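# Two robots move latched power supplies into tote on bench

## Task

Setting: r1 begins in the work room, while r2 begins in the store room together with the tote; the connecting door is locked, but a service window stands open between the rooms. Each of the two power supplies sits latched in a cage on the work bench, and pressing the green lever on a power supply frees it. Get both power supplies out of their cages and place each one entirely within the tote. The tote has to finish resting on the staging bench with none of it overhanging the bench edge. At the end the robots must release everything and back away. The task fails if any robot tips over or is left leaning.

## Robot and tools

Robots: r1 and r2 are identical Hello Robot Stretch 4 units. Each has a three-wheel omni base, a mast carrying a vertical lift, an arm that telescopes straight forward from the lift, a wrist with yaw, pitch and roll joints, and a two-finger gripper. Each robot is roughly 1.6 m tall, and its base rim lies no more than 0.23 m from its base origin. Cameras per robot: <name>_head_camera, <name>_head_left_camera, <name>_head_right_camera and <name>_wrist_camera, where <name> is r1 or r2.

Frames: every robot reports in its own base frame. The origin is on the floor beneath the base centre, with x pointing forward, y to the left and z up. hand_pose is a point between the open fingertips (URDF link pinch), given in that frame. With all wrist joints at 0, its axes line up with the base axes. The printed value may be somewhat off. The odometry frame is the base frame as it was when the scene began. No state line compares the two robots; only images, lidar_m and wrist_depth_mm show where one robot is relative to the other.

execute_actions(actions, cameras): actions is a list holding a single action, or empty to just read state and images. The action is an object keyed by "r1" and/or "r2". Per robot you may give "base", "joints", both, plus optional "pace" and "contact_limits". The alternative is "end_of_arm" given on its own.
- base: exactly one relative move, measured from where the base last reported itself. translate_m is metres straight ahead, with negative meaning backward, range -2 to 2. strafe_m is metres sideways, with left positive, range -2 to 2. rotate_rad is an in-place turn in radians, counter-clockwise positive, range -3.2 to 3.2. Two robots given the same distance can differ by about 3 cm per metre.
- joints: absolute targets keyed by name. lift_m 0 to 1.2 m (height). arm_m 0 to 0.55 m (extension). wrist_yaw_rad -1.134 to 4.276 (0 faces forward, positive swings left, 3.14 is folded back; above 3.4 the arm may block it). wrist_pitch_rad -1.117 to 4.259 (0 level, 1.57 points down). wrist_roll_rad -1.117 to 4.259 (0 keeps the fingers at equal height; positive turns clockwise as seen from behind the gripper). gripper_m -0.038 to 0.141 m, the fingertip gap; negative values press the fingertips together. A joint target outside its range is clipped and the result notes it. An unknown key or any other bad value rejects the whole call and nothing moves.
- pace: "slow", "default", "fast" or "max". Base speeds are 0.1, 0.3, 0.4 and 0.6 m/s, and turn rates are 1, 2, 3 and 4 rad/s. With the lift above 0.2 these caps shrink, down to 0.3 m/s and 1 rad/s at a lift of 1.2.
- contact_limits: {"arm_m": value} from 0 (gentlest) to 0.75 (firmest); the default is 0.5. It decides how hard the arm may push before it halts.
- end_of_arm: "enable_torque" re-powers any wrist or gripper motor that shut itself off.
All motions in one action start at the same moment, and none may run beyond 15 s. A part you omit may still be driving toward an older target. cameras is a list of camera names or "all". Omitting it or passing null gives every camera, and [] gives none.

wait(seconds): 0 to 10 s with no new command, then the usual state and images. zoom_image(camera, region): region is [x0, y0, x1, y1] in pixels, with the origin at the top left, at most 504x504, taken from that camera's latest full image. read_manual(section): returns only the licence texts. finished_scene(scene): closes the scene irreversibly, so the goal must already hold.

Result lines: "pictures" lists the cameras in the order their images appear. base_status and joint_status can read done, off_target (it came to rest short of the target and may still push), contact_stop_at_<key> (it hit something and that part goes slack), limit_stop_at_<name> (a built-in limit; limit_stop_at_tilt means a lean beyond 6 degrees, and limit_stop_at_own_body means self-collision), time_out, or torque_fault (the wrist or gripper went limp until enable_torque is sent). on_its_own lists what happened without a command; its "held at" is the held target, not the actual position. lidar_m gives 12 distances in metres in 30-degree sectors. Sector 1 is straight ahead and they run counter-clockwise: 4 is left, 7 is behind, 10 is right. "-" means nothing seen, or something closer than 0.25 m. wrist_depth_mm is a 7x7 depth grid in mm (100 to 2000) from the wrist camera. base_odometry comes from wheel counts. If turned_by_wheels and turned_by_imu differ by more than about 0.1 rad, the base hit something or slipped. base_tilt is in degrees, with forward and right positive. motor_effort is in percent, with the peak of the last action in brackets; for the wheels, positive turns the base right. If a result reports a stop, later calls in the same reply are skipped.

Handling: to grasp, command a gripper_m smaller than the object's width. Neither the reading nor "done" proves that the object is held, but a firm squeeze changes the gripper effort. If the fingertips snag on a surface, raise the lift. To unfold at the start, send lift_m 0.4 with wrist_yaw_rad 0. Tilting the gripper up while it is rolled can trigger the own-body stop.

Avoid: any robot-to-robot contact, since pressing the bases together fails the run. Avoid turning or driving with more than 1 kg held at an arm extension over 0.2, especially at fast paces. Avoid strong pushes or pulls with a raised gripper, letting things drop or slip, slamming, and torque faults. Simulated time keeps running while you think.

Each tool is called after "Emit:" by a JSON object that holds its "fn" and its "kwargs", one argument or row to a line.

## Session

Emit:
{"fn": "execute_actions", "kwargs": {
  "actions": []
}}

Scene clock: 0.00 s.
r1.base_odometry: x=+0.000 y=+0.000 heading=+0.000 (m, m, rad; r1's odometry frame)
r1.turned_by_wheels: +0.000 (rad since the last result)
r1.turned_by_imu: +0.000 (rad since the last result)
r1.base_tilt: forward=+0.0 right=-0.3 (deg)
r1.lidar_m: 1.58 1.24 1.20 1.20 1.51 1.41 1.41 1.86 3.10 0.93 0.76 3.30
r1.base_status: not commanded
r1.joint_positions: lift_m=+0.231 arm_m=+0.001 wrist_yaw_rad=+3.044 wrist_pitch_rad=-0.013 wrist_roll_rad=+0.012 gripper_m=+0.057
r1.joint_status: not commanded
r1.motor_effort: lift_m=+21 arm_m=+0 wrist_yaw_rad=-1 wrist_pitch_rad=-6 wrist_roll_rad=-2 gripper_m=-3 wheel_0=+0 wheel_1=+0 wheel_2=+0 (%)
r1.hand_pose: x=-0.1067 y=+0.1152 z=+0.4126 quat_wxyz=(+0.049, +0.007, +0.005, +0.999) (m; r1's base frame)
r1.wrist_depth_mm: 114 136 1618 1499 1397 1308 1255 / 109 137 1618 1537 1397 1308 1255 / 116 138 1618 1499 1430 1336 1281 / 135 257 1576 1499 1430 1336 1255 / 1921 1708 1618 1537 1397 1397 1281 / 1255 1229 197 1205 196 1308 1281 / 904 878 960 - 960 891 904
r2.base_odometry: x=+0.000 y=+0.000 heading=+0.000 (m, m, rad; r2's odometry frame)
r2.turned_by_wheels: +0.000 (rad since the last result)
r2.turned_by_imu: +0.000 (rad since the last result)
r2.base_tilt: forward=+0.1 right=-0.2 (deg)
r2.lidar_m: 1.24 1.62 3.91 1.27 1.69 3.10 1.21 0.86 0.82 0.86 1.18 1.15
r2.base_status: not commanded
r2.joint_positions: lift_m=+0.227 arm_m=+0.002 wrist_yaw_rad=+3.208 wrist_pitch_rad=+0.012 wrist_roll_rad=+0.012 gripper_m=+0.057
r2.joint_status: not commanded
r2.motor_effort: lift_m=+20 arm_m=+0 wrist_yaw_rad=+0 wrist_pitch_rad=-7 wrist_roll_rad=-3 gripper_m=-3 wheel_0=-1 wheel_1=+0 wheel_2=+0 (%)
r2.hand_pose: x=-0.1211 y=+0.0680 z=+0.4013 quat_wxyz=(-0.033, -0.006, +0.006, +0.999) (m; r2's base frame)
r2.wrist_depth_mm: - 137 234 1756 - - - / - 110 136 1756 - - - / - 112 137 1756 - - - / - 127 154 1708 - - - / 191 946 1229 1756 - - - / 209 976 195 1464 202 1366 1308 / 208 931 991 108 1008 878 917
pictures: r1_head_camera, r1_head_left_camera, r1_head_right_camera, r1_wrist_camera, r2_head_camera, r2_head_left_camera, r2_head_right_camera, r2_wrist_camera
Images, in order (width x height): r1_head_camera 420x560, r1_head_left_camera 420x672, r1_head_right_camera 420x672, r1_wrist_camera 616x392, r2_head_camera 420x560, r2_head_left_camera 420x672, r2_head_right_camera 420x672, r2_wrist_camera 616x392.

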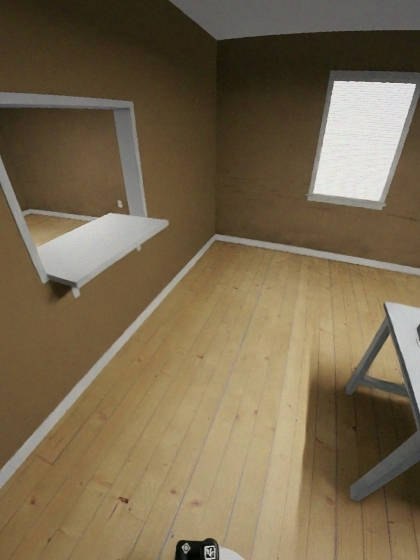

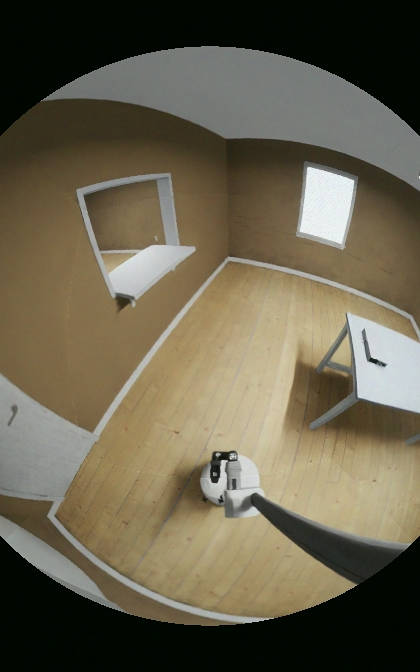

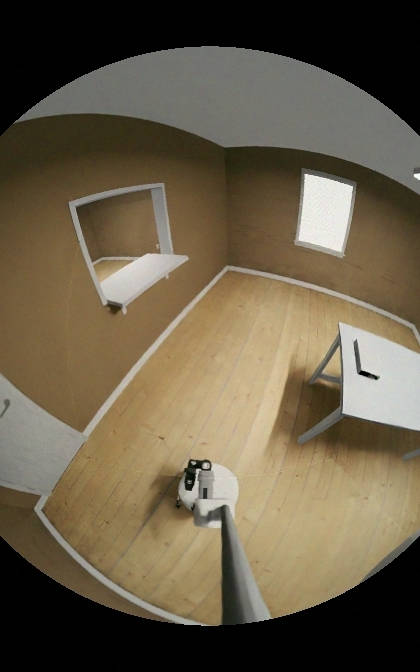

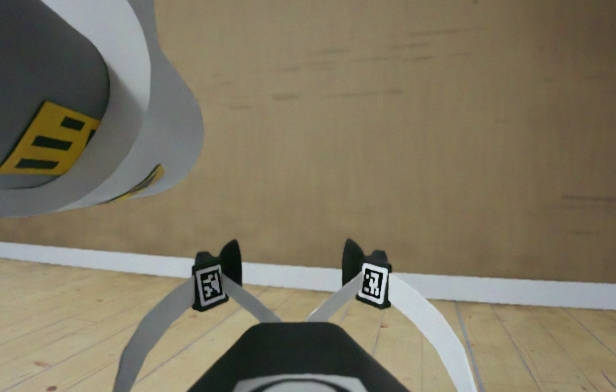

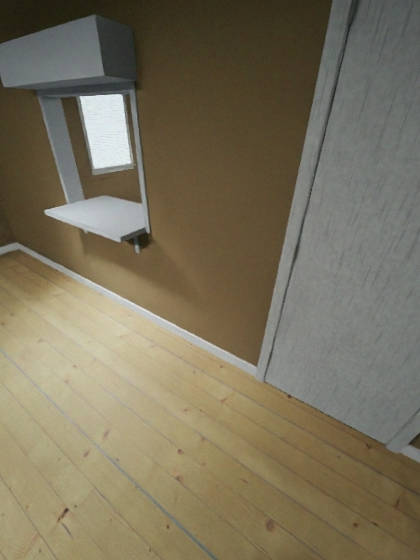

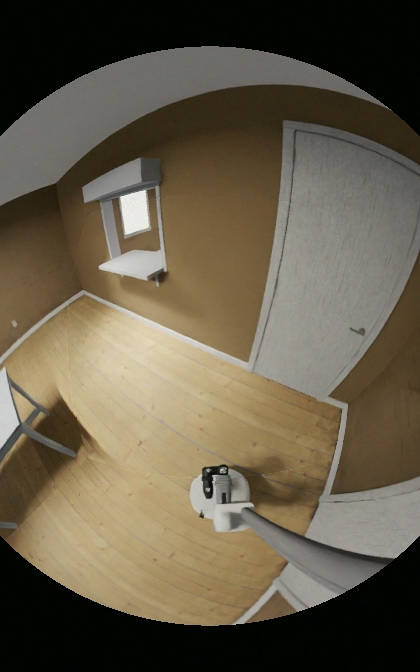

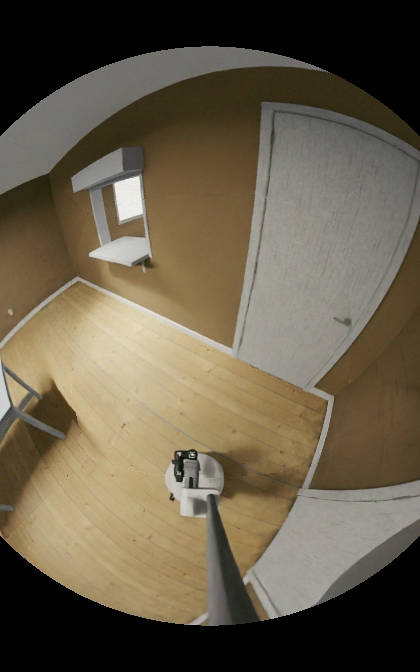

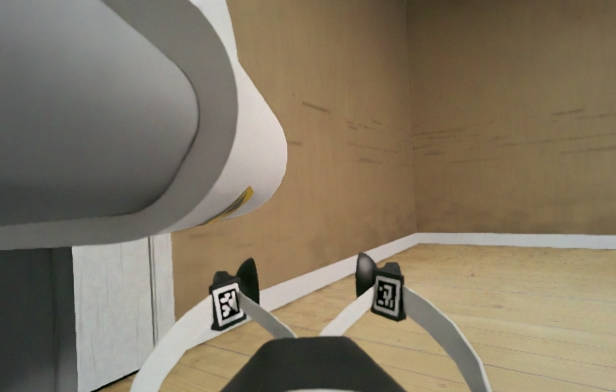

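Look around.

Emit:
{"fn": "execute_actions", "kwargs": {
  "actions": [
    {"r1":{"base":{"rotate_rad":-1.2},"pace":"fast"},"r2":{"base":{"rotate_rad":1.5},"pace":"fast"}}
  ],
  "cameras": ["r1_head_camera","r1_head_right_camera","r2_head_camera","r2_head_left_camera"]
}}

Scene clock: 1.83 s.
r1.base_odometry: x=+0.000 y=+0.000 heading=-1.200 (m, m, rad; r1's odometry frame)
r1.turned_by_wheels: -1.200 (rad since the last result)
r1.turned_by_imu: -1.215 (rad since the last result)
r1.base_tilt: forward=-0.1 right=-0.4 (deg)
r1.lidar_m: 0.78 1.05 2.37 1.23 1.21 1.19 1.40 1.42 1.41 1.69 2.97 1.19
r1.base_status: done
r1.joint_positions: lift_m=+0.231 arm_m=+0.001 wrist_yaw_rad=+3.043 wrist_pitch_rad=-0.013 wrist_roll_rad=+0.012 gripper_m=+0.057
r1.joint_status: not commanded
r1.motor_effort: lift_m=+21(20) arm_m=+0(0) wrist_yaw_rad=+0(1) wrist_pitch_rad=-7(7) wrist_roll_rad=-2(2) gripper_m=-2(3) wheel_0=+1(7) wheel_1=+0(6) wheel_2=+0(7) (%)
r1.hand_pose: x=-0.1067 y=+0.1153 z=+0.4126 quat_wxyz=(+0.049, +0.007, +0.005, +0.999) (m; r1's base frame)
r1.wrist_depth_mm: 114 137 1808 1464 1255 1118 976 / 109 137 1756 1464 1281 1098 991 / 116 138 1756 1499 1281 1118 1008 / 135 257 1808 1499 1255 1118 1025 / 1336 1576 1756 1537 1229 1138 1008 / 1281 1281 197 1205 197 1098 1025 / 904 878 960 - 960 891 904
r2.base_odometry: x=+0.000 y=+0.000 heading=+1.499 (m, m, rad; r2's odometry frame)
r2.turned_by_wheels: +1.499 (rad since the last result)
r2.turned_by_imu: +1.513 (rad since the last result)
r2.base_tilt: forward=+0.1 right=-0.2 (deg)
r2.lidar_m: 1.28 1.51 3.09 1.30 0.87 0.80 0.84 1.14 1.18 1.20 1.62 3.66
r2.base_status: done
r2.joint_positions: lift_m=+0.227 arm_m=+0.002 wrist_yaw_rad=+3.208 wrist_pitch_rad=+0.012 wrist_roll_rad=+0.012 gripper_m=+0.057
r2.joint_status: not commanded
r2.motor_effort: lift_m=+20(20) arm_m=+0(1) wrist_yaw_rad=+0(0) wrist_pitch_rad=-7(6) wrist_roll_rad=+0(3) gripper_m=-3(3) wheel_0=-4(11) wheel_1=-2(10) wheel_2=-4(13) (%)
r2.hand_pose: x=-0.1211 y=+0.0680 z=+0.4013 quat_wxyz=(-0.033, -0.006, +0.006, +0.999) (m; r2's base frame)
r2.wrist_depth_mm: - 138 234 1008 866 798 723 / - 110 137 1025 878 788 715 / - 112 137 976 891 788 715 / - 127 154 1025 891 798 723 / 191 1308 1182 1042 866 798 723 / 210 1308 195 1025 202 798 732 / 208 976 1008 108 891 778 741
pictures: r1_head_camera, r1_head_right_camera, r2_head_camera, r2_head_left_camera
Images, in order (width x height): r1_head_camera 420x560, r1_head_right_camera 420x672, r2_head_camera 420x560, r2_head_left_camera 420x672.

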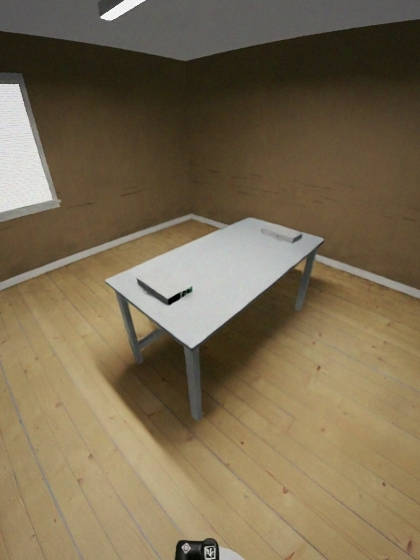

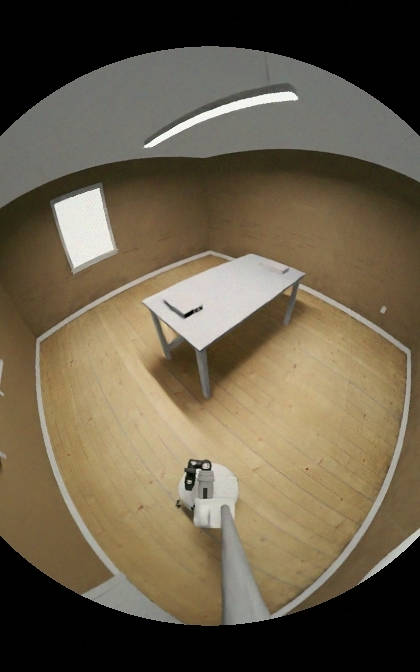

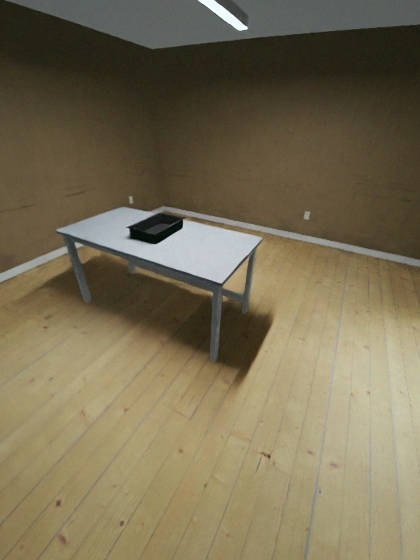

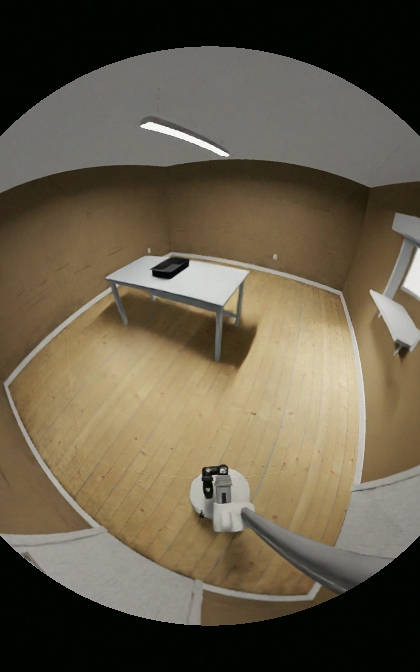

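Emit:
{"fn": "zoom_image", "kwargs": {
  "camera": "r1_head_camera",
  "region": [100, 200, 340, 360]
}}

Emit:
{"fn": "zoom_image", "kwargs": {
  "camera": "r1_head_camera",
  "region": [130, 260, 210, 315]
}}

Emit:
{"fn": "zoom_image", "kwargs": {
  "camera": "r2_head_camera",
  "region": [50, 190, 280, 300]
}}

Region (100, 200, 340, 360) of r1_head_camera's 420x560 image, scaled by 2.100, with more detail than that image has.

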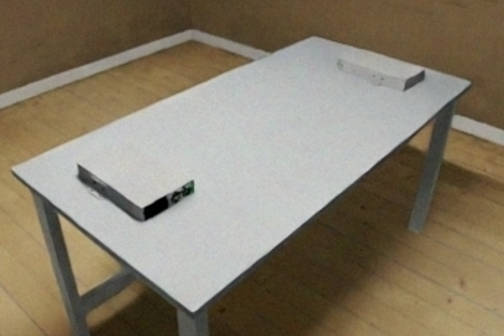

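Region (130, 260, 210, 315) of r1_head_camera's 420x560 image, scaled by 6.300, with more detail than that image has; it fills the top 346 rows of this view, and the rest is white.

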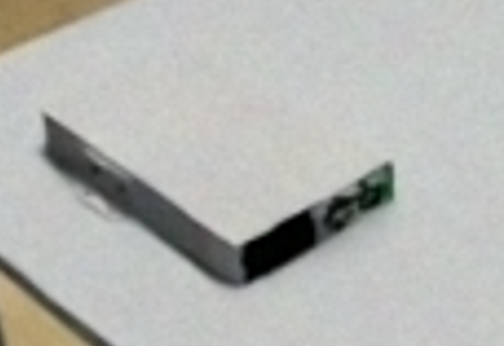

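Region (50, 190, 280, 300) of r2_head_camera's 420x560 image, scaled by 2.191, with more detail than that image has; it fills the top 241 rows of this view, and the rest is white.

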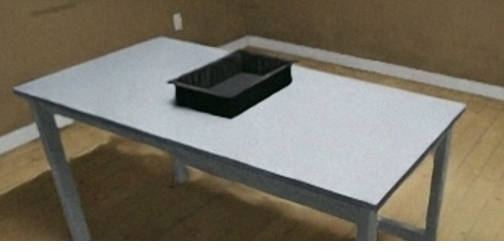

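Emit:
{"fn": "execute_actions", "kwargs": {
  "actions": [
    {"r1":{"base":{"rotate_rad":0.77},"pace":"fast"},"r2":{"base":{"rotate_rad":-0.457},"pace":"fast"}}
  ],
  "cameras": []
}}

Emit:
{"fn": "execute_actions", "kwargs": {
  "actions": [
    {"r1":{"base":{"strafe_m":-0.66},"joints":{"lift_m":0.72,"wrist_yaw_rad":0,"wrist_pitch_rad":0.3},"pace":"fast"},"r2":{"base":{"translate_m":1.85},"joints":{"lift_m":1.05,"wrist_yaw_rad":0,"wrist_pitch_rad":0.5},"pace":"max"}}
  ],
  "cameras": ["r1_head_camera","r1_wrist_camera","r2_head_camera","r2_head_right_camera"]
}}

Scene clock: 4.83 s.
r1.base_odometry: x=+0.000 y=+0.000 heading=-0.430 (m, m, rad; r1's odometry frame)
r1.turned_by_wheels: +0.770 (rad since the last result)
r1.turned_by_imu: +0.780 (rad since the last result)
r1.base_tilt: forward=+0.0 right=-0.3 (deg)
r1.lidar_m: 3.29 1.42 1.22 1.21 1.23 1.46 1.41 1.47 2.03 3.10 0.83 0.76
r1.base_status: done
r1.joint_positions: lift_m=+0.231 arm_m=+0.001 wrist_yaw_rad=+3.044 wrist_pitch_rad=-0.013 wrist_roll_rad=+0.012 gripper_m=+0.057
r1.joint_status: not commanded
r1.motor_effort: lift_m=+21(21) arm_m=+0(0) wrist_yaw_rad=-1(2) wrist_pitch_rad=-7(7) wrist_roll_rad=-2(3) gripper_m=-2(2) wheel_0=-2(6) wheel_1=+0(6) wheel_2=-1(9) (%)
r1.hand_pose: x=-0.1067 y=+0.1153 z=+0.4126 quat_wxyz=(+0.049, +0.007, +0.005, +0.999) (m; r1's base frame)
r1.wrist_depth_mm: 114 136 1430 1464 1537 1576 1281 / 110 137 1464 1499 1618 1618 1336 / 116 138 1499 1537 1576 1618 1308 / 135 256 1499 1537 1576 1618 1308 / 1397 1464 1464 1576 1618 1618 1308 / 1281 1255 197 1205 197 1281 1205 / 904 891 960 - 960 891 891
r2.base_odometry: x=+0.000 y=+0.000 heading=+1.043 (m, m, rad; r2's odometry frame)
r2.turned_by_wheels: -0.456 (rad since the last result)
r2.turned_by_imu: -0.459 (rad since the last result)
r2.base_tilt: forward=+0.1 right=-0.3 (deg)
r2.lidar_m: 3.91 1.26 1.64 3.09 1.21 0.87 0.81 0.85 1.19 1.15 1.23 1.63
r2.base_status: done
r2.joint_positions: lift_m=+0.227 arm_m=+0.002 wrist_yaw_rad=+3.208 wrist_pitch_rad=+0.012 wrist_roll_rad=+0.012 gripper_m=+0.057
r2.joint_status: not commanded
r2.motor_effort: lift_m=+20(19) arm_m=+0(0) wrist_yaw_rad=-1(0) wrist_pitch_rad=-7(7) wrist_roll_rad=-2(2) gripper_m=-2(3) wheel_0=+4(8) wheel_1=+2(9) wheel_2=+3(12) (%)
r2.hand_pose: x=-0.1211 y=+0.0680 z=+0.4013 quat_wxyz=(-0.033, -0.006, +0.006, +0.999) (m; r2's base frame)
r2.wrist_depth_mm: - 138 234 931 917 904 917 / - 110 136 931 917 904 904 / - 112 136 931 904 904 904 / - 127 154 931 917 904 904 / 191 976 931 931 917 917 917 / 209 976 194 931 202 904 904 / 208 976 931 108 904 878 891
pictures: none
No camera images: the call's "cameras" was empty. Leave "cameras" out to get every camera's image.

Scene clock: 9.43 s.
r1.base_odometry: x=-0.275 y=-0.600 heading=-0.430 (m, m, rad; r1's odometry frame)
r1.turned_by_wheels: +0.000 (rad since the last result)
r1.turned_by_imu: +0.003 (rad since the last result)
r1.base_tilt: forward=-0.1 right=-0.4 (deg)
r1.lidar_m: 0.57 2.65 1.79 1.85 1.93 1.47 1.40 1.46 2.02 2.43 0.81 0.61
r1.base_status: done
r1.joint_positions: lift_m=+0.720 arm_m=+0.001 wrist_yaw_rad=+0.000 wrist_pitch_rad=+0.302 wrist_roll_rad=+0.012 gripper_m=+0.057
r1.joint_status: all done
r1.motor_effort: lift_m=+22(24) arm_m=+0(0) wrist_yaw_rad=-2(7) wrist_pitch_rad=-6(3) wrist_roll_rad=+2(2) gripper_m=-2(5) wheel_0=-1(12) wheel_1=+0(11) wheel_2=-1(1) (%)
r1.hand_pose: x=+0.4473 y=-0.0874 z=+0.8123 quat_wxyz=(+0.989, +0.006, +0.150, -0.001) (m; r1's base frame)
r1.wrist_depth_mm: - - - - - - - / - - - - - - - / - - 661 627 778 798 831 / - 455 455 462 462 473 477 / 1618 368 368 375 379 387 433 / 1336 427 197 1182 197 1397 1336 / 1160 508 1205 - 1229 1160 1182
r2.base_odometry: x=+0.931 y=+1.599 heading=+1.043 (m, m, rad; r2's odometry frame)
r2.turned_by_wheels: +0.000 (rad since the last result)
r2.turned_by_imu: +0.006 (rad since the last result)
r2.base_tilt: forward=+0.1 right=-0.2 (deg)
r2.lidar_m: 2.04 2.15 2.93 0.50 0.51 0.77 2.67 1.73 1.03 0.94 1.01 1.73
r2.base_status: done
r2.joint_positions: lift_m=+1.050 arm_m=+0.002 wrist_yaw_rad=+0.000 wrist_pitch_rad=+0.502 wrist_roll_rad=+0.012 gripper_m=+0.057
r2.joint_status: all done
r2.motor_effort: lift_m=+21(24) arm_m=+0(0) wrist_yaw_rad=-1(5) wrist_pitch_rad=-5(8) wrist_roll_rad=-2(0) gripper_m=-2(2) wheel_0=+2(11) wheel_1=+1(8) wheel_2=+2(17) (%)
r2.hand_pose: x=+0.4255 y=-0.0873 z=+1.0893 quat_wxyz=(+0.969, +0.006, +0.248, -0.001) (m; r2's base frame)
r2.wrist_depth_mm: 1576 1618 1618 1618 1618 1661 1464 / 1661 1661 1708 1708 1756 1756 1499 / 1808 1808 1808 1863 1863 1863 1464 / - - - - - - 1499 / - - - - - 1921 1499 / 1708 1661 195 1618 202 1576 1464 / 1430 1397 1397 108 1397 1336 1336
pictures: r1_head_camera, r1_wrist_camera, r2_head_camera, r2_head_right_camera
camera_calibration (this result's frames):
r1_wrist_camera: T_world_to_cam=[[-0.0346542, -0.999399, 0.00126954, -0.0808763], [-0.336088, 0.0104575, -0.941773, 0.96211], [0.941193, -0.0330631, -0.336248, 0.0776282], [0, 0, 0, 1]] pos_world=[0.247488, -0.0883223, 0.932294]
Images, in order (width x height): r1_head_camera 420x560, r1_wrist_camera 616x392, r2_head_camera 420x560, r2_head_right_camera 420x672.

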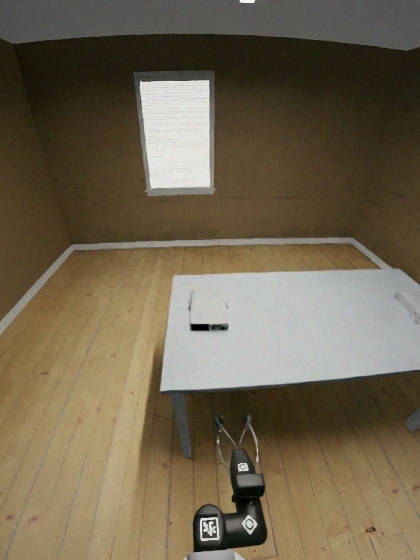

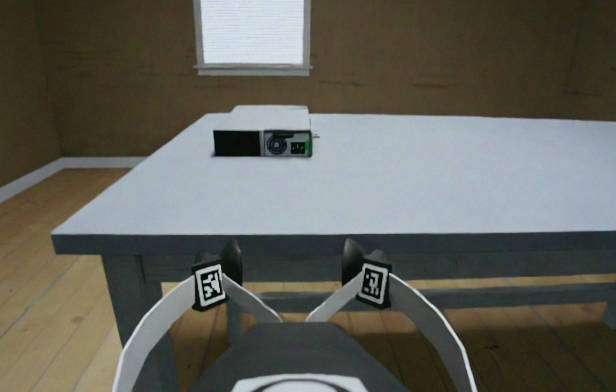

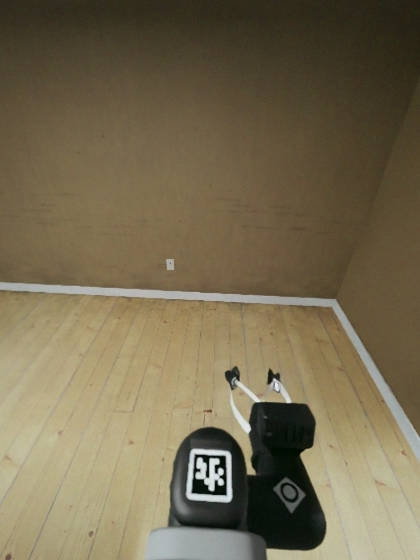

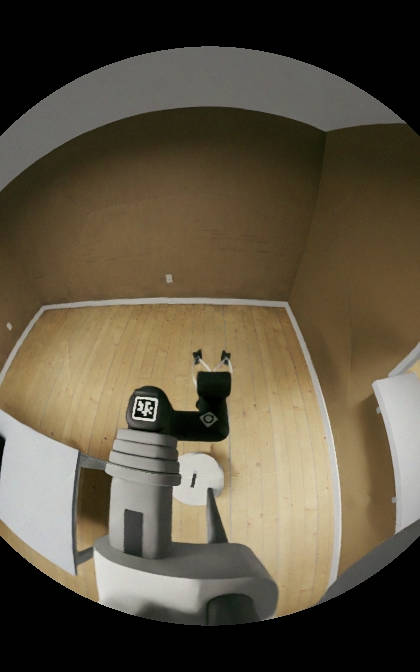

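Well aligned. Move closer.

Emit:
{"fn": "execute_actions", "kwargs": {
  "actions": [
    {"r1":{"base":{"translate_m":0.2},"joints":{"arm_m":0.1},"pace":"fast"},"r2":{"base":{"rotate_rad":-1.555},"pace":"fast"}}
  ],
  "cameras": ["r1_head_camera","r1_wrist_camera","r2_head_camera"]
}}

Emit:
{"fn": "zoom_image", "kwargs": {
  "camera": "r1_wrist_camera",
  "region": [200, 130, 400, 270]
}}

Scene clock: 11.90 s.
r1.base_odometry: x=-0.093 y=-0.683 heading=-0.430 (m, m, rad; r1's odometry frame)
r1.turned_by_wheels: +0.000 (rad since the last result)
r1.turned_by_imu: +0.000 (rad since the last result)
r1.base_tilt: forward=+0.0 right=-0.4 (deg)
r1.lidar_m: 0.36 0.37 1.72 1.85 1.89 1.67 1.61 1.69 2.32 2.45 0.54 0.39
r1.base_status: done
r1.joint_positions: lift_m=+0.720 arm_m=+0.098 wrist_yaw_rad=+0.000 wrist_pitch_rad=+0.302 wrist_roll_rad=+0.012 gripper_m=+0.057
r1.joint_status: all done
r1.motor_effort: lift_m=+22(22) arm_m=+8(10) wrist_yaw_rad=-3(4) wrist_pitch_rad=-7(7) wrist_roll_rad=-2(1) gripper_m=-1(2) wheel_0=+0(3) wheel_1=-1(6) wheel_2=+1(9) (%)
r1.hand_pose: x=+0.5448 y=-0.0874 z=+0.8123 quat_wxyz=(+0.989, +0.006, +0.150, -0.001) (m; r1's base frame)
r1.wrist_depth_mm: - - - - - - - / - - - - - - - / - - 539 668 759 788 820 / - 418 389 359 466 466 477 / 322 325 329 330 332 334 336 / 251 252 198 249 197 260 259 / 208 206 218 - 220 211 215
r2.base_odometry: x=+0.931 y=+1.599 heading=-0.511 (m, m, rad; r2's odometry frame)
r2.turned_by_wheels: -1.554 (rad since the last result)
r2.turned_by_imu: -1.568 (rad since the last result)
r2.base_tilt: forward=+0.2 right=-0.2 (deg)
r2.lidar_m: 0.95 1.04 1.75 2.04 2.17 3.04 0.48 0.59 0.78 2.67 1.65 0.97
r2.base_status: done
r2.joint_positions: lift_m=+1.050 arm_m=+0.002 wrist_yaw_rad=+0.000 wrist_pitch_rad=+0.502 wrist_roll_rad=+0.012 gripper_m=+0.057
r2.joint_status: not commanded
r2.motor_effort: lift_m=+20(21) arm_m=-1(0) wrist_yaw_rad=+0(1) wrist_pitch_rad=-6(6) wrist_roll_rad=-2(3) gripper_m=-3(3) wheel_0=+3(8) wheel_1=+2(8) wheel_2=+4(10) (%)
r2.hand_pose: x=+0.4255 y=-0.0874 z=+1.0894 quat_wxyz=(+0.969, +0.006, +0.248, -0.001) (m; r2's base frame)
r2.wrist_depth_mm: 854 931 - - - 960 866 / 917 931 - - - 960 917 / 976 976 991 960 946 931 976 / 1042 1042 1060 1060 1060 1060 1060 / 1160 1160 1160 1160 1138 1160 1160 / 1255 1255 195 1255 202 1255 1255 / 1366 1336 1366 108 1336 1308 1336
pictures: r1_head_camera, r1_wrist_camera, r2_head_camera
camera_calibration (this result's frames):
r1_wrist_camera: T_world_to_cam=[[-0.0344047, -0.999407, 0.00127059, -0.0775652], [-0.336115, 0.0103735, -0.941764, 0.994887], [0.941192, -0.0328281, -0.336273, -0.0141277], [0, 0, 0, 1]] pos_world=[0.345025, -0.0883034, 0.932296]
Images, in order (width x height): r1_head_camera 420x560, r1_wrist_camera 616x392, r2_head_camera 420x560.

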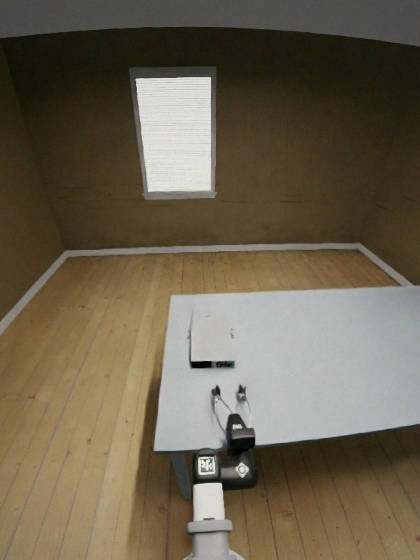

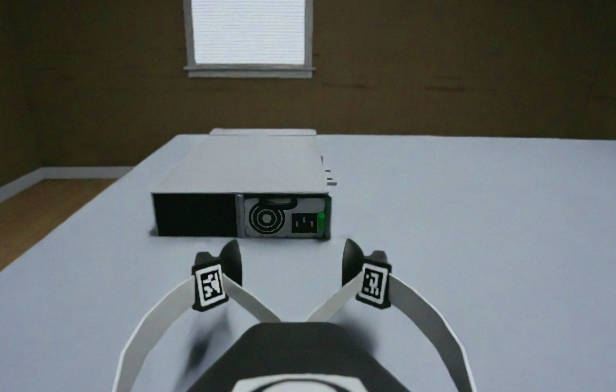

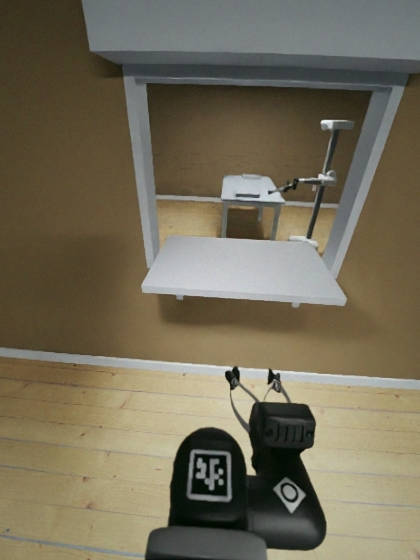

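Region (200, 130, 400, 270) of r1_wrist_camera's 616x392 image, scaled by 2.520; it fills the top 353 rows of this view, and the rest is white.

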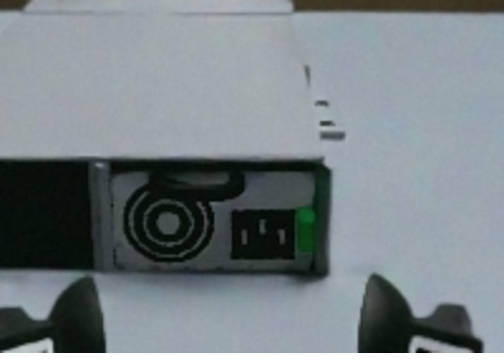

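Emit:
{"fn": "zoom_image", "kwargs": {
  "camera": "r1_head_camera",
  "region": [180, 340, 260, 410]
}}

Emit:
{"fn": "zoom_image", "kwargs": {
  "camera": "r2_head_camera",
  "region": [215, 165, 305, 215]
}}

Region (180, 340, 260, 410) of r1_head_camera's 420x560 image, scaled by 6.300, with more detail than that image has; it fills the top 441 rows of this view, and the rest is white.

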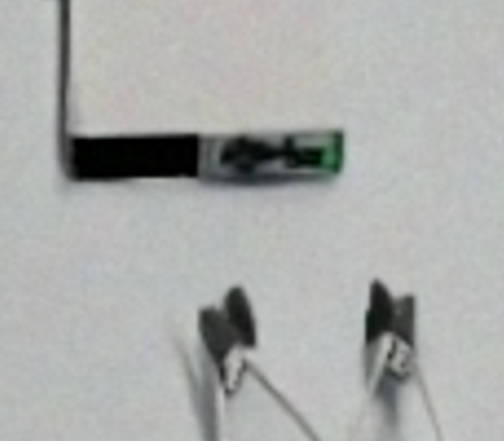

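Region (215, 165, 305, 215) of r2_head_camera's 420x560 image, scaled by 5.600, with more detail than that image has.

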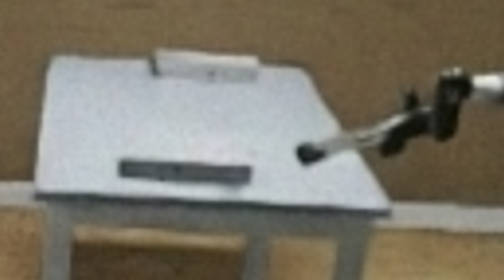

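Emit:
{"fn": "execute_actions", "kwargs": {
  "actions": [
    {"r1":{"joints":{"arm_m":0.165,"lift_m":0.709,"gripper_m":0.085}},"r2":{"base":{"translate_m":0.45},"joints":{"lift_m":1.15,"wrist_pitch_rad":1.57,"gripper_m":0.12},"pace":"fast"}}
  ],
  "cameras": ["r1_head_camera","r1_wrist_camera","r2_head_camera"]
}}

Emit:
{"fn": "zoom_image", "kwargs": {
  "camera": "r1_wrist_camera",
  "region": [170, 160, 420, 320]
}}

Scene clock: 15.37 s.
r1.base_odometry: x=-0.093 y=-0.683 heading=-0.430 (m, m, rad; r1's odometry frame)
r1.turned_by_wheels: +0.000 (rad since the last result)
r1.turned_by_imu: +0.000 (rad since the last result)
r1.base_tilt: forward=+0.0 right=-0.3 (deg)
r1.lidar_m: 0.38 0.39 1.72 1.87 1.89 1.67 1.60 1.68 2.30 2.45 0.54 0.40
r1.base_status: not commanded
r1.joint_positions: lift_m=+0.709 arm_m=+0.163 wrist_yaw_rad=+0.000 wrist_pitch_rad=+0.302 wrist_roll_rad=+0.012 gripper_m=+0.085
r1.joint_status: all done
r1.motor_effort: lift_m=+18(21) arm_m=+9(9) wrist_yaw_rad=-3(2) wrist_pitch_rad=-7(6) wrist_roll_rad=-2(0) gripper_m=-1(3) wheel_0=+0(0) wheel_1=-1(1) wheel_2=+1(1) (%)
r1.hand_pose: x=+0.6097 y=-0.0874 z=+0.8016 quat_wxyz=(+0.989, +0.006, +0.150, -0.001) (m; r1's base frame)
r1.wrist_depth_mm: - - - - - - - / - - - - - - - / - - 488 621 707 732 - / - 387 322 304 436 439 442 / 298 301 283 285 310 312 314 / 234 226 220 231 224 243 241 / 194 193 202 - 206 197 200
r2.base_odometry: x=+1.324 y=+1.379 heading=-0.510 (m, m, rad; r2's odometry frame)
r2.turned_by_wheels: +0.000 (rad since the last result)
r2.turned_by_imu: +0.002 (rad since the last result)
r2.base_tilt: forward=+0.1 right=-0.2 (deg)
r2.lidar_m: 0.51 0.57 1.12 2.04 2.13 3.01 0.95 1.05 2.77 2.64 0.72 0.53
r2.base_status: done
r2.joint_positions: lift_m=+1.150 arm_m=+0.002 wrist_yaw_rad=+0.000 wrist_pitch_rad=+1.570 wrist_roll_rad=+0.012 gripper_m=+0.120
r2.joint_status: all done
r2.motor_effort: lift_m=+22(24) arm_m=+0(1) wrist_yaw_rad=+1(1) wrist_pitch_rad=+0(4) wrist_roll_rad=-1(3) gripper_m=+0(1) wheel_0=+4(9) wheel_1=+2(7) wheel_2=+0(10) (%)
r2.hand_pose: x=+0.1728 y=-0.0874 z=+1.0396 quat_wxyz=(+0.707, +0.004, +0.707, -0.004) (m; r2's base frame)
r2.wrist_depth_mm: 1060 1078 1078 1098 1118 1138 1160 / 1255 1255 1255 1229 1255 1255 1255 / 1229 1229 1255 1255 1229 1255 1255 / 1229 1229 1229 1229 1229 1255 1255 / 1229 1229 1060 1042 1229 1255 1255 / 1229 1229 1042 1025 1255 1255 1229 / 1229 1229 1229 108 1229 1255 1229
pictures: r1_head_camera, r1_wrist_camera, r2_head_camera
camera_calibration (this result's frames):
r1_wrist_camera: T_world_to_cam=[[-0.0344838, -0.999404, 0.00127064, -0.0752925], [-0.336115, 0.0104001, -0.941764, 1.00668], [0.941189, -0.0329027, -0.336274, -0.0787848], [0, 0, 0, 1]] pos_world=[0.409914, -0.0883094, 0.921653]
Images, in order (width x height): r1_head_camera 420x560, r1_wrist_camera 616x392, r2_head_camera 420x560.

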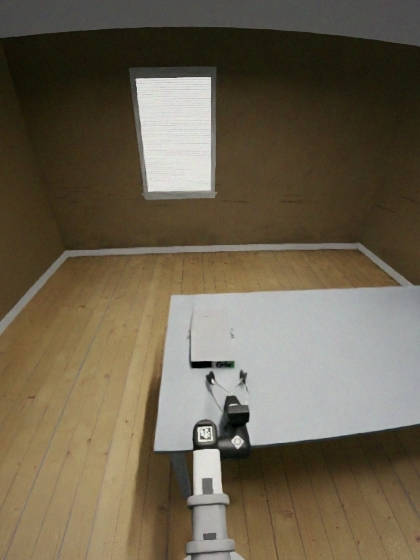

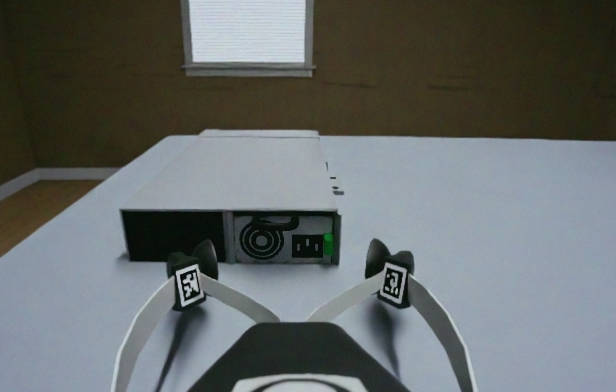

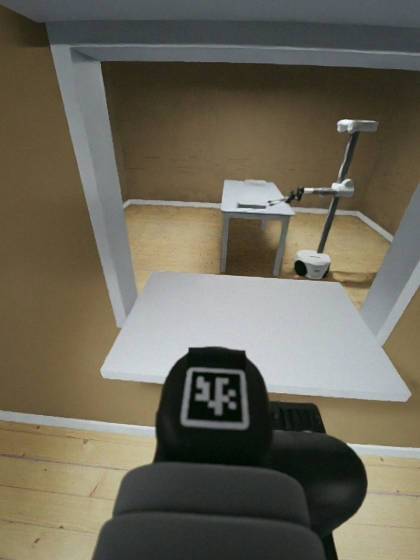

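Region (170, 160, 420, 320) of r1_wrist_camera's 616x392 image, scaled by 2.016; it fills the top 323 rows of this view, and the rest is white.

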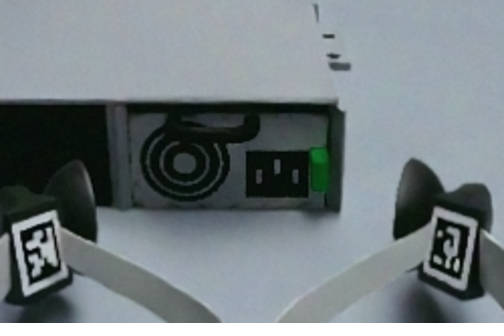

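Emit:
{"fn": "execute_actions", "kwargs": {
  "actions": [
    {"r1":{"joints":{"arm_m":0.197,"gripper_m":0.074},"contact_limits":{"arm_m":0.2},"pace":"slow"}}
  ],
  "cameras": ["r1_head_camera","r1_wrist_camera"]
}}

Emit:
{"fn": "zoom_image", "kwargs": {
  "camera": "r1_head_camera",
  "region": [185, 345, 265, 405]
}}

Scene clock: 17.07 s.
r1.base_odometry: x=-0.093 y=-0.683 heading=-0.430 (m, m, rad; r1's odometry frame)
r1.turned_by_wheels: +0.000 (rad since the last result)
r1.turned_by_imu: +0.000 (rad since the last result)
r1.base_tilt: forward=+0.0 right=-0.4 (deg)
r1.lidar_m: 0.37 0.39 1.72 1.86 1.91 1.66 1.61 1.67 2.30 2.44 0.54 0.39
r1.base_status: not commanded
r1.joint_positions: lift_m=+0.709 arm_m=+0.195 wrist_yaw_rad=+0.000 wrist_pitch_rad=+0.302 wrist_roll_rad=+0.012 gripper_m=+0.074
r1.joint_status: all done
r1.motor_effort: lift_m=+18(18) arm_m=+9(6) wrist_yaw_rad=-1(2) wrist_pitch_rad=-6(6) wrist_roll_rad=-1(1) gripper_m=-1(3) wheel_0=+0(0) wheel_1=-1(1) wheel_2=+1(1) (%)
r1.contact_limits: arm_m 0.2
r1.hand_pose: x=+0.6417 y=-0.0874 z=+0.8016 quat_wxyz=(+0.989, +0.006, +0.150, -0.001) (m; r1's base frame)
r1.wrist_depth_mm: - - - - - - - / - - - - - - - / - - 480 621 - - - / - 389 297 304 433 439 445 / 298 272 244 249 310 314 312 / 233 227 219 232 205 244 242 / 194 195 203 - 206 197 200
r2.base_odometry: x=+1.324 y=+1.379 heading=-0.510 (m, m, rad; r2's odometry frame)
r2.turned_by_wheels: +0.000 (rad since the last result)
r2.turned_by_imu: +0.000 (rad since the last result)
r2.base_tilt: forward=+0.1 right=-0.2 (deg)
r2.lidar_m: 0.48 0.53 1.10 2.04 2.13 3.01 0.96 1.06 2.79 2.68 0.76 0.52
r2.base_status: not commanded
r2.joint_positions: lift_m=+1.150 arm_m=+0.002 wrist_yaw_rad=+0.000 wrist_pitch_rad=+1.570 wrist_roll_rad=+0.012 gripper_m=+0.120
r2.joint_status: not commanded
r2.motor_effort: lift_m=+22(22) arm_m=+0(0) wrist_yaw_rad=+0(1) wrist_pitch_rad=+0(1) wrist_roll_rad=-2(3) gripper_m=-1(1) wheel_0=+4(4) wheel_1=+2(2) wheel_2=+0(0) (%)
r2.hand_pose: x=+0.1728 y=-0.0874 z=+1.0396 quat_wxyz=(+0.707, +0.004, +0.707, -0.004) (m; r2's base frame)
r2.wrist_depth_mm: 1060 1078 1098 1098 1118 1138 1160 / 1255 1229 1229 1255 1255 1229 1255 / 1229 1229 1229 1255 1255 1229 1229 / 1229 1255 1255 1229 1255 1255 1255 / 1255 1229 1042 1025 1255 1255 1255 / 1229 1229 1042 1025 1229 1255 1229 / 1229 1229 1229 108 1229 1229 1229
pictures: r1_head_camera, r1_wrist_camera
camera_calibration (this result's frames):
r1_wrist_camera: T_world_to_cam=[[-0.0345033, -0.999404, 0.00127066, -0.0741823], [-0.336115, 0.0104066, -0.941764, 1.01743], [0.941189, -0.0329211, -0.336274, -0.108893], [0, 0, 0, 1]] pos_world=[0.441902, -0.0883109, 0.921653]
Images, in order (width x height): r1_head_camera 420x560, r1_wrist_camera 616x392.

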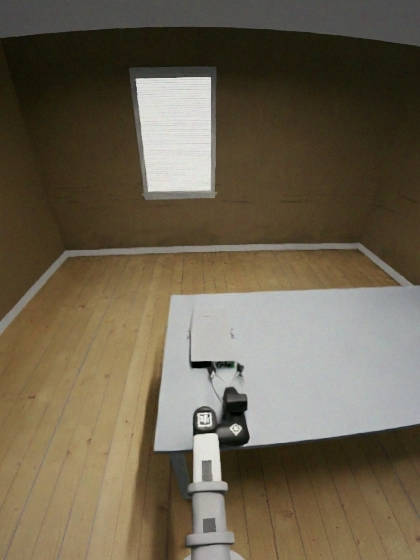

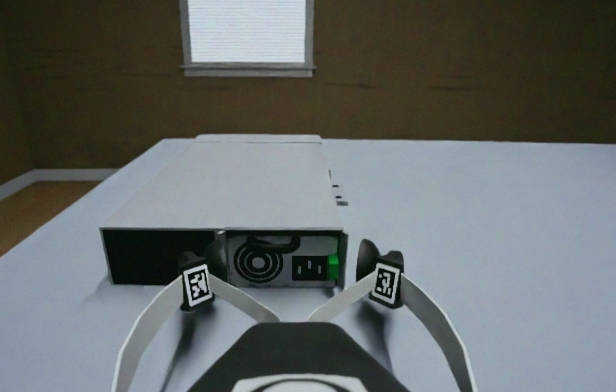

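Region (185, 345, 265, 405) of r1_head_camera's 420x560 image, scaled by 6.300, with more detail than that image has; it fills the top 378 rows of this view, and the rest is white.

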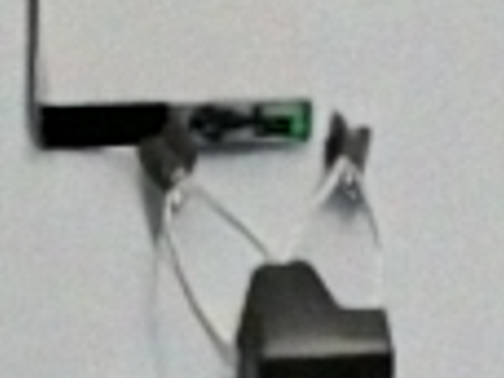

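Emit:
{"fn": "execute_actions", "kwargs": {
  "actions": [
    {"r1":{"joints":{"lift_m":0.713,"wrist_roll_rad":0.12,"gripper_m":0.058},"pace":"slow"}}
  ],
  "cameras": ["r1_head_camera","r1_wrist_camera"]
}}

Emit:
{"fn": "zoom_image", "kwargs": {
  "camera": "r1_wrist_camera",
  "region": [170, 190, 420, 330]
}}

Scene clock: 18.37 s.
r1.base_odometry: x=-0.093 y=-0.683 heading=-0.430 (m, m, rad; r1's odometry frame)
r1.turned_by_wheels: +0.000 (rad since the last result)
r1.turned_by_imu: +0.000 (rad since the last result)
r1.base_tilt: forward=-0.1 right=-0.4 (deg)
r1.lidar_m: 0.36 0.39 1.71 1.87 1.86 1.69 1.61 1.69 2.32 2.45 0.54 0.38
r1.base_status: not commanded
r1.joint_positions: lift_m=+0.713 arm_m=+0.195 wrist_yaw_rad=+0.000 wrist_pitch_rad=+0.302 wrist_roll_rad=+0.120 gripper_m=+0.058
r1.joint_status: all done
r1.motor_effort: lift_m=+23(23) arm_m=+9(9) wrist_yaw_rad=-1(2) wrist_pitch_rad=-5(6) wrist_roll_rad=+1(1) gripper_m=-2(0) wheel_0=+0(0) wheel_1=-1(1) wheel_2=+1(1) (%)
r1.hand_pose: x=+0.6417 y=-0.0874 z=+0.8052 quat_wxyz=(+0.987, +0.059, +0.150, -0.009) (m; r1's base frame)
r1.wrist_depth_mm: - - - - - - - / - - - - - - - / - - - 615 640 597 564 / - 480 324 330 413 389 373 / 1098 285 250 252 297 290 278 / 268 259 198 236 198 229 223 / 217 209 215 - 201 187 189
r2.base_odometry: x=+1.324 y=+1.379 heading=-0.510 (m, m, rad; r2's odometry frame)
r2.turned_by_wheels: +0.000 (rad since the last result)
r2.turned_by_imu: +0.000 (rad since the last result)
r2.base_tilt: forward=+0.1 right=-0.2 (deg)
r2.lidar_m: 0.51 0.55 1.10 2.04 2.12 2.96 0.95 1.05 2.78 2.66 0.75 0.54
r2.base_status: not commanded
r2.joint_positions: lift_m=+1.150 arm_m=+0.002 wrist_yaw_rad=+0.000 wrist_pitch_rad=+1.570 wrist_roll_rad=+0.012 gripper_m=+0.120
r2.joint_status: not commanded
r2.motor_effort: lift_m=+21(21) arm_m=-1(0) wrist_yaw_rad=+1(0) wrist_pitch_rad=+0(0) wrist_roll_rad=-2(1) gripper_m=-1(1) wheel_0=+4(4) wheel_1=+2(2) wheel_2=+0(0) (%)
r2.hand_pose: x=+0.1728 y=-0.0874 z=+1.0396 quat_wxyz=(+0.707, +0.004, +0.707, -0.004) (m; r2's base frame)
r2.wrist_depth_mm: 1078 1078 1078 1098 1118 1160 1160 / 1255 1255 1229 1255 1229 1255 1255 / 1229 1229 1229 1255 1229 1255 1255 / 1229 1229 1255 1229 1255 1229 1255 / 1255 1255 1025 1042 1255 1255 1229 / 1229 1229 1042 1025 1229 1255 1255 / 1255 1229 1255 108 1229 1229 1229
pictures: r1_head_camera, r1_wrist_camera
camera_calibration (this result's frames):
r1_wrist_camera: T_world_to_cam=[[-0.0665438, -0.992599, -0.101582, 0.0297852], [-0.334059, 0.118095, -0.935124, 1.02355], [0.9402, -0.0282924, -0.339446, -0.104095], [0, 0, 0, 1]] pos_world=[0.441779, -0.0942567, 0.924837]
Images, in order (width x height): r1_head_camera 420x560, r1_wrist_camera 616x392.

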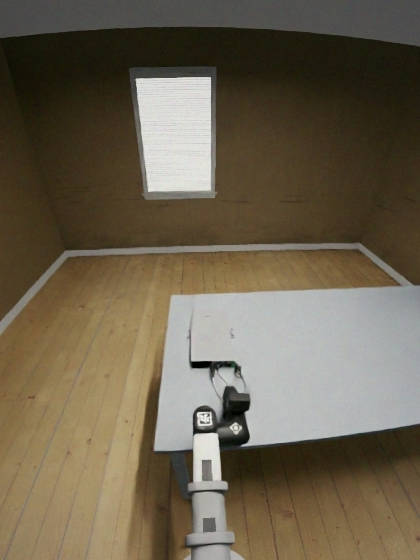

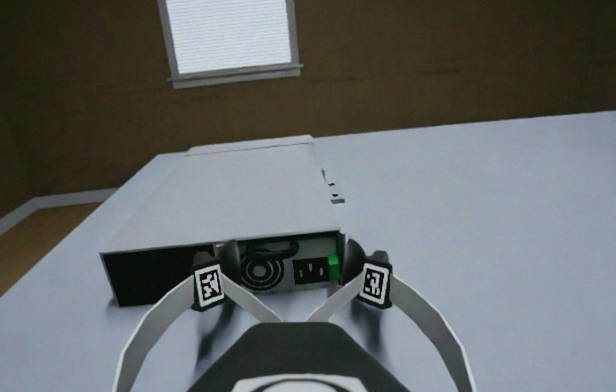

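Region (170, 190, 420, 330) of r1_wrist_camera's 616x392 image, scaled by 2.016; it fills the top 282 rows of this view, and the rest is white.

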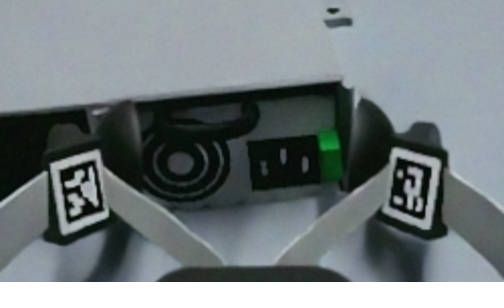

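Emit:
{"fn": "execute_actions", "kwargs": {
  "actions": [
    {"r1":{"joints":{"gripper_m":0.035},"pace":"slow"}}
  ],
  "cameras": ["r1_wrist_camera"]
}}

Emit:
{"fn": "zoom_image", "kwargs": {
  "camera": "r1_wrist_camera",
  "region": [170, 190, 420, 330]
}}

Scene clock: 19.73 s.
r1.base_odometry: x=-0.093 y=-0.683 heading=-0.430 (m, m, rad; r1's odometry frame)
r1.turned_by_wheels: +0.000 (rad since the last result)
r1.turned_by_imu: +0.000 (rad since the last result)
r1.base_tilt: forward=+0.0 right=-0.3 (deg)
r1.lidar_m: 0.37 0.39 1.73 1.84 1.90 1.69 1.60 1.68 2.33 2.44 0.55 0.39
r1.base_status: not commanded
r1.joint_positions: lift_m=+0.713 arm_m=+0.195 wrist_yaw_rad=+0.002 wrist_pitch_rad=+0.302 wrist_roll_rad=+0.120 gripper_m=+0.035
r1.joint_status: all done
r1.motor_effort: lift_m=+23(23) arm_m=+9(9) wrist_yaw_rad=-7(6) wrist_pitch_rad=-5(6) wrist_roll_rad=+0(0) gripper_m=-6(6) wheel_0=+0(0) wheel_1=-1(1) wheel_2=+1(1) (%)
r1.hand_pose: x=+0.6419 y=-0.0869 z=+0.8052 quat_wxyz=(+0.987, +0.059, +0.150, -0.008) (m; r1's base frame)
r1.wrist_depth_mm: - - - - - - - / - - - - - - - / - - - 609 634 597 559 / - 484 324 329 410 392 370 / 1118 296 251 250 300 289 278 / 267 259 197 236 196 229 223 / 216 208 215 - 200 186 190
r2.base_odometry: x=+1.324 y=+1.379 heading=-0.510 (m, m, rad; r2's odometry frame)
r2.turned_by_wheels: +0.000 (rad since the last result)
r2.turned_by_imu: +0.000 (rad since the last result)
r2.base_tilt: forward=+0.2 right=-0.2 (deg)
r2.lidar_m: 0.50 0.51 1.10 2.03 2.15 3.01 0.94 1.04 2.77 2.68 0.73 0.52
r2.base_status: not commanded
r2.joint_positions: lift_m=+1.150 arm_m=+0.002 wrist_yaw_rad=+0.000 wrist_pitch_rad=+1.570 wrist_roll_rad=+0.012 gripper_m=+0.120
r2.joint_status: not commanded
r2.motor_effort: lift_m=+22(22) arm_m=+0(0) wrist_yaw_rad=+0(1) wrist_pitch_rad=+0(0) wrist_roll_rad=-3(2) gripper_m=-1(1) wheel_0=+4(4) wheel_1=+2(2) wheel_2=+0(1) (%)
r2.hand_pose: x=+0.1728 y=-0.0874 z=+1.0396 quat_wxyz=(+0.707, +0.004, +0.707, -0.004) (m; r2's base frame)
r2.wrist_depth_mm: 1078 1078 1078 1098 1118 1118 1160 / 1255 1229 1229 1255 1229 1255 1255 / 1255 1229 1255 1255 1229 1255 1255 / 1229 1255 1229 1255 1229 1255 1255 / 1229 1255 1025 1042 1255 1229 1255 / 1229 1229 1042 1025 1255 1229 1229 / 1255 1229 1229 108 1229 1229 1255
pictures: r1_wrist_camera
camera_calibration (this result's frames):
r1_wrist_camera: T_world_to_cam=[[-0.0649508, -0.992705, -0.101582, 0.0292078], [-0.334249, 0.117559, -0.935124, 1.02365], [0.940244, -0.0267834, -0.339446, -0.104196], [0, 0, 0, 1]] pos_world=[0.44202, -0.0941354, 0.924837]
Images, in order (width x height): r1_wrist_camera 616x392.

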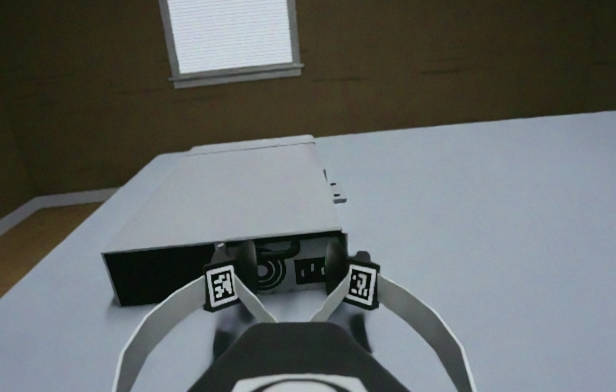

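Region (170, 190, 420, 330) of r1_wrist_camera's 616x392 image, scaled by 2.016; it fills the top 282 rows of this view, and the rest is white.

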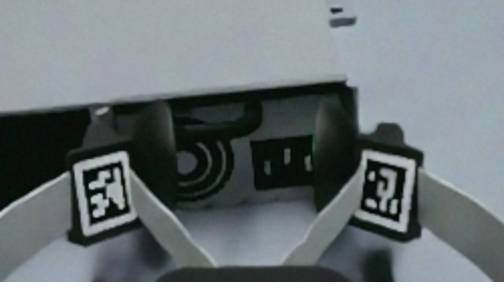

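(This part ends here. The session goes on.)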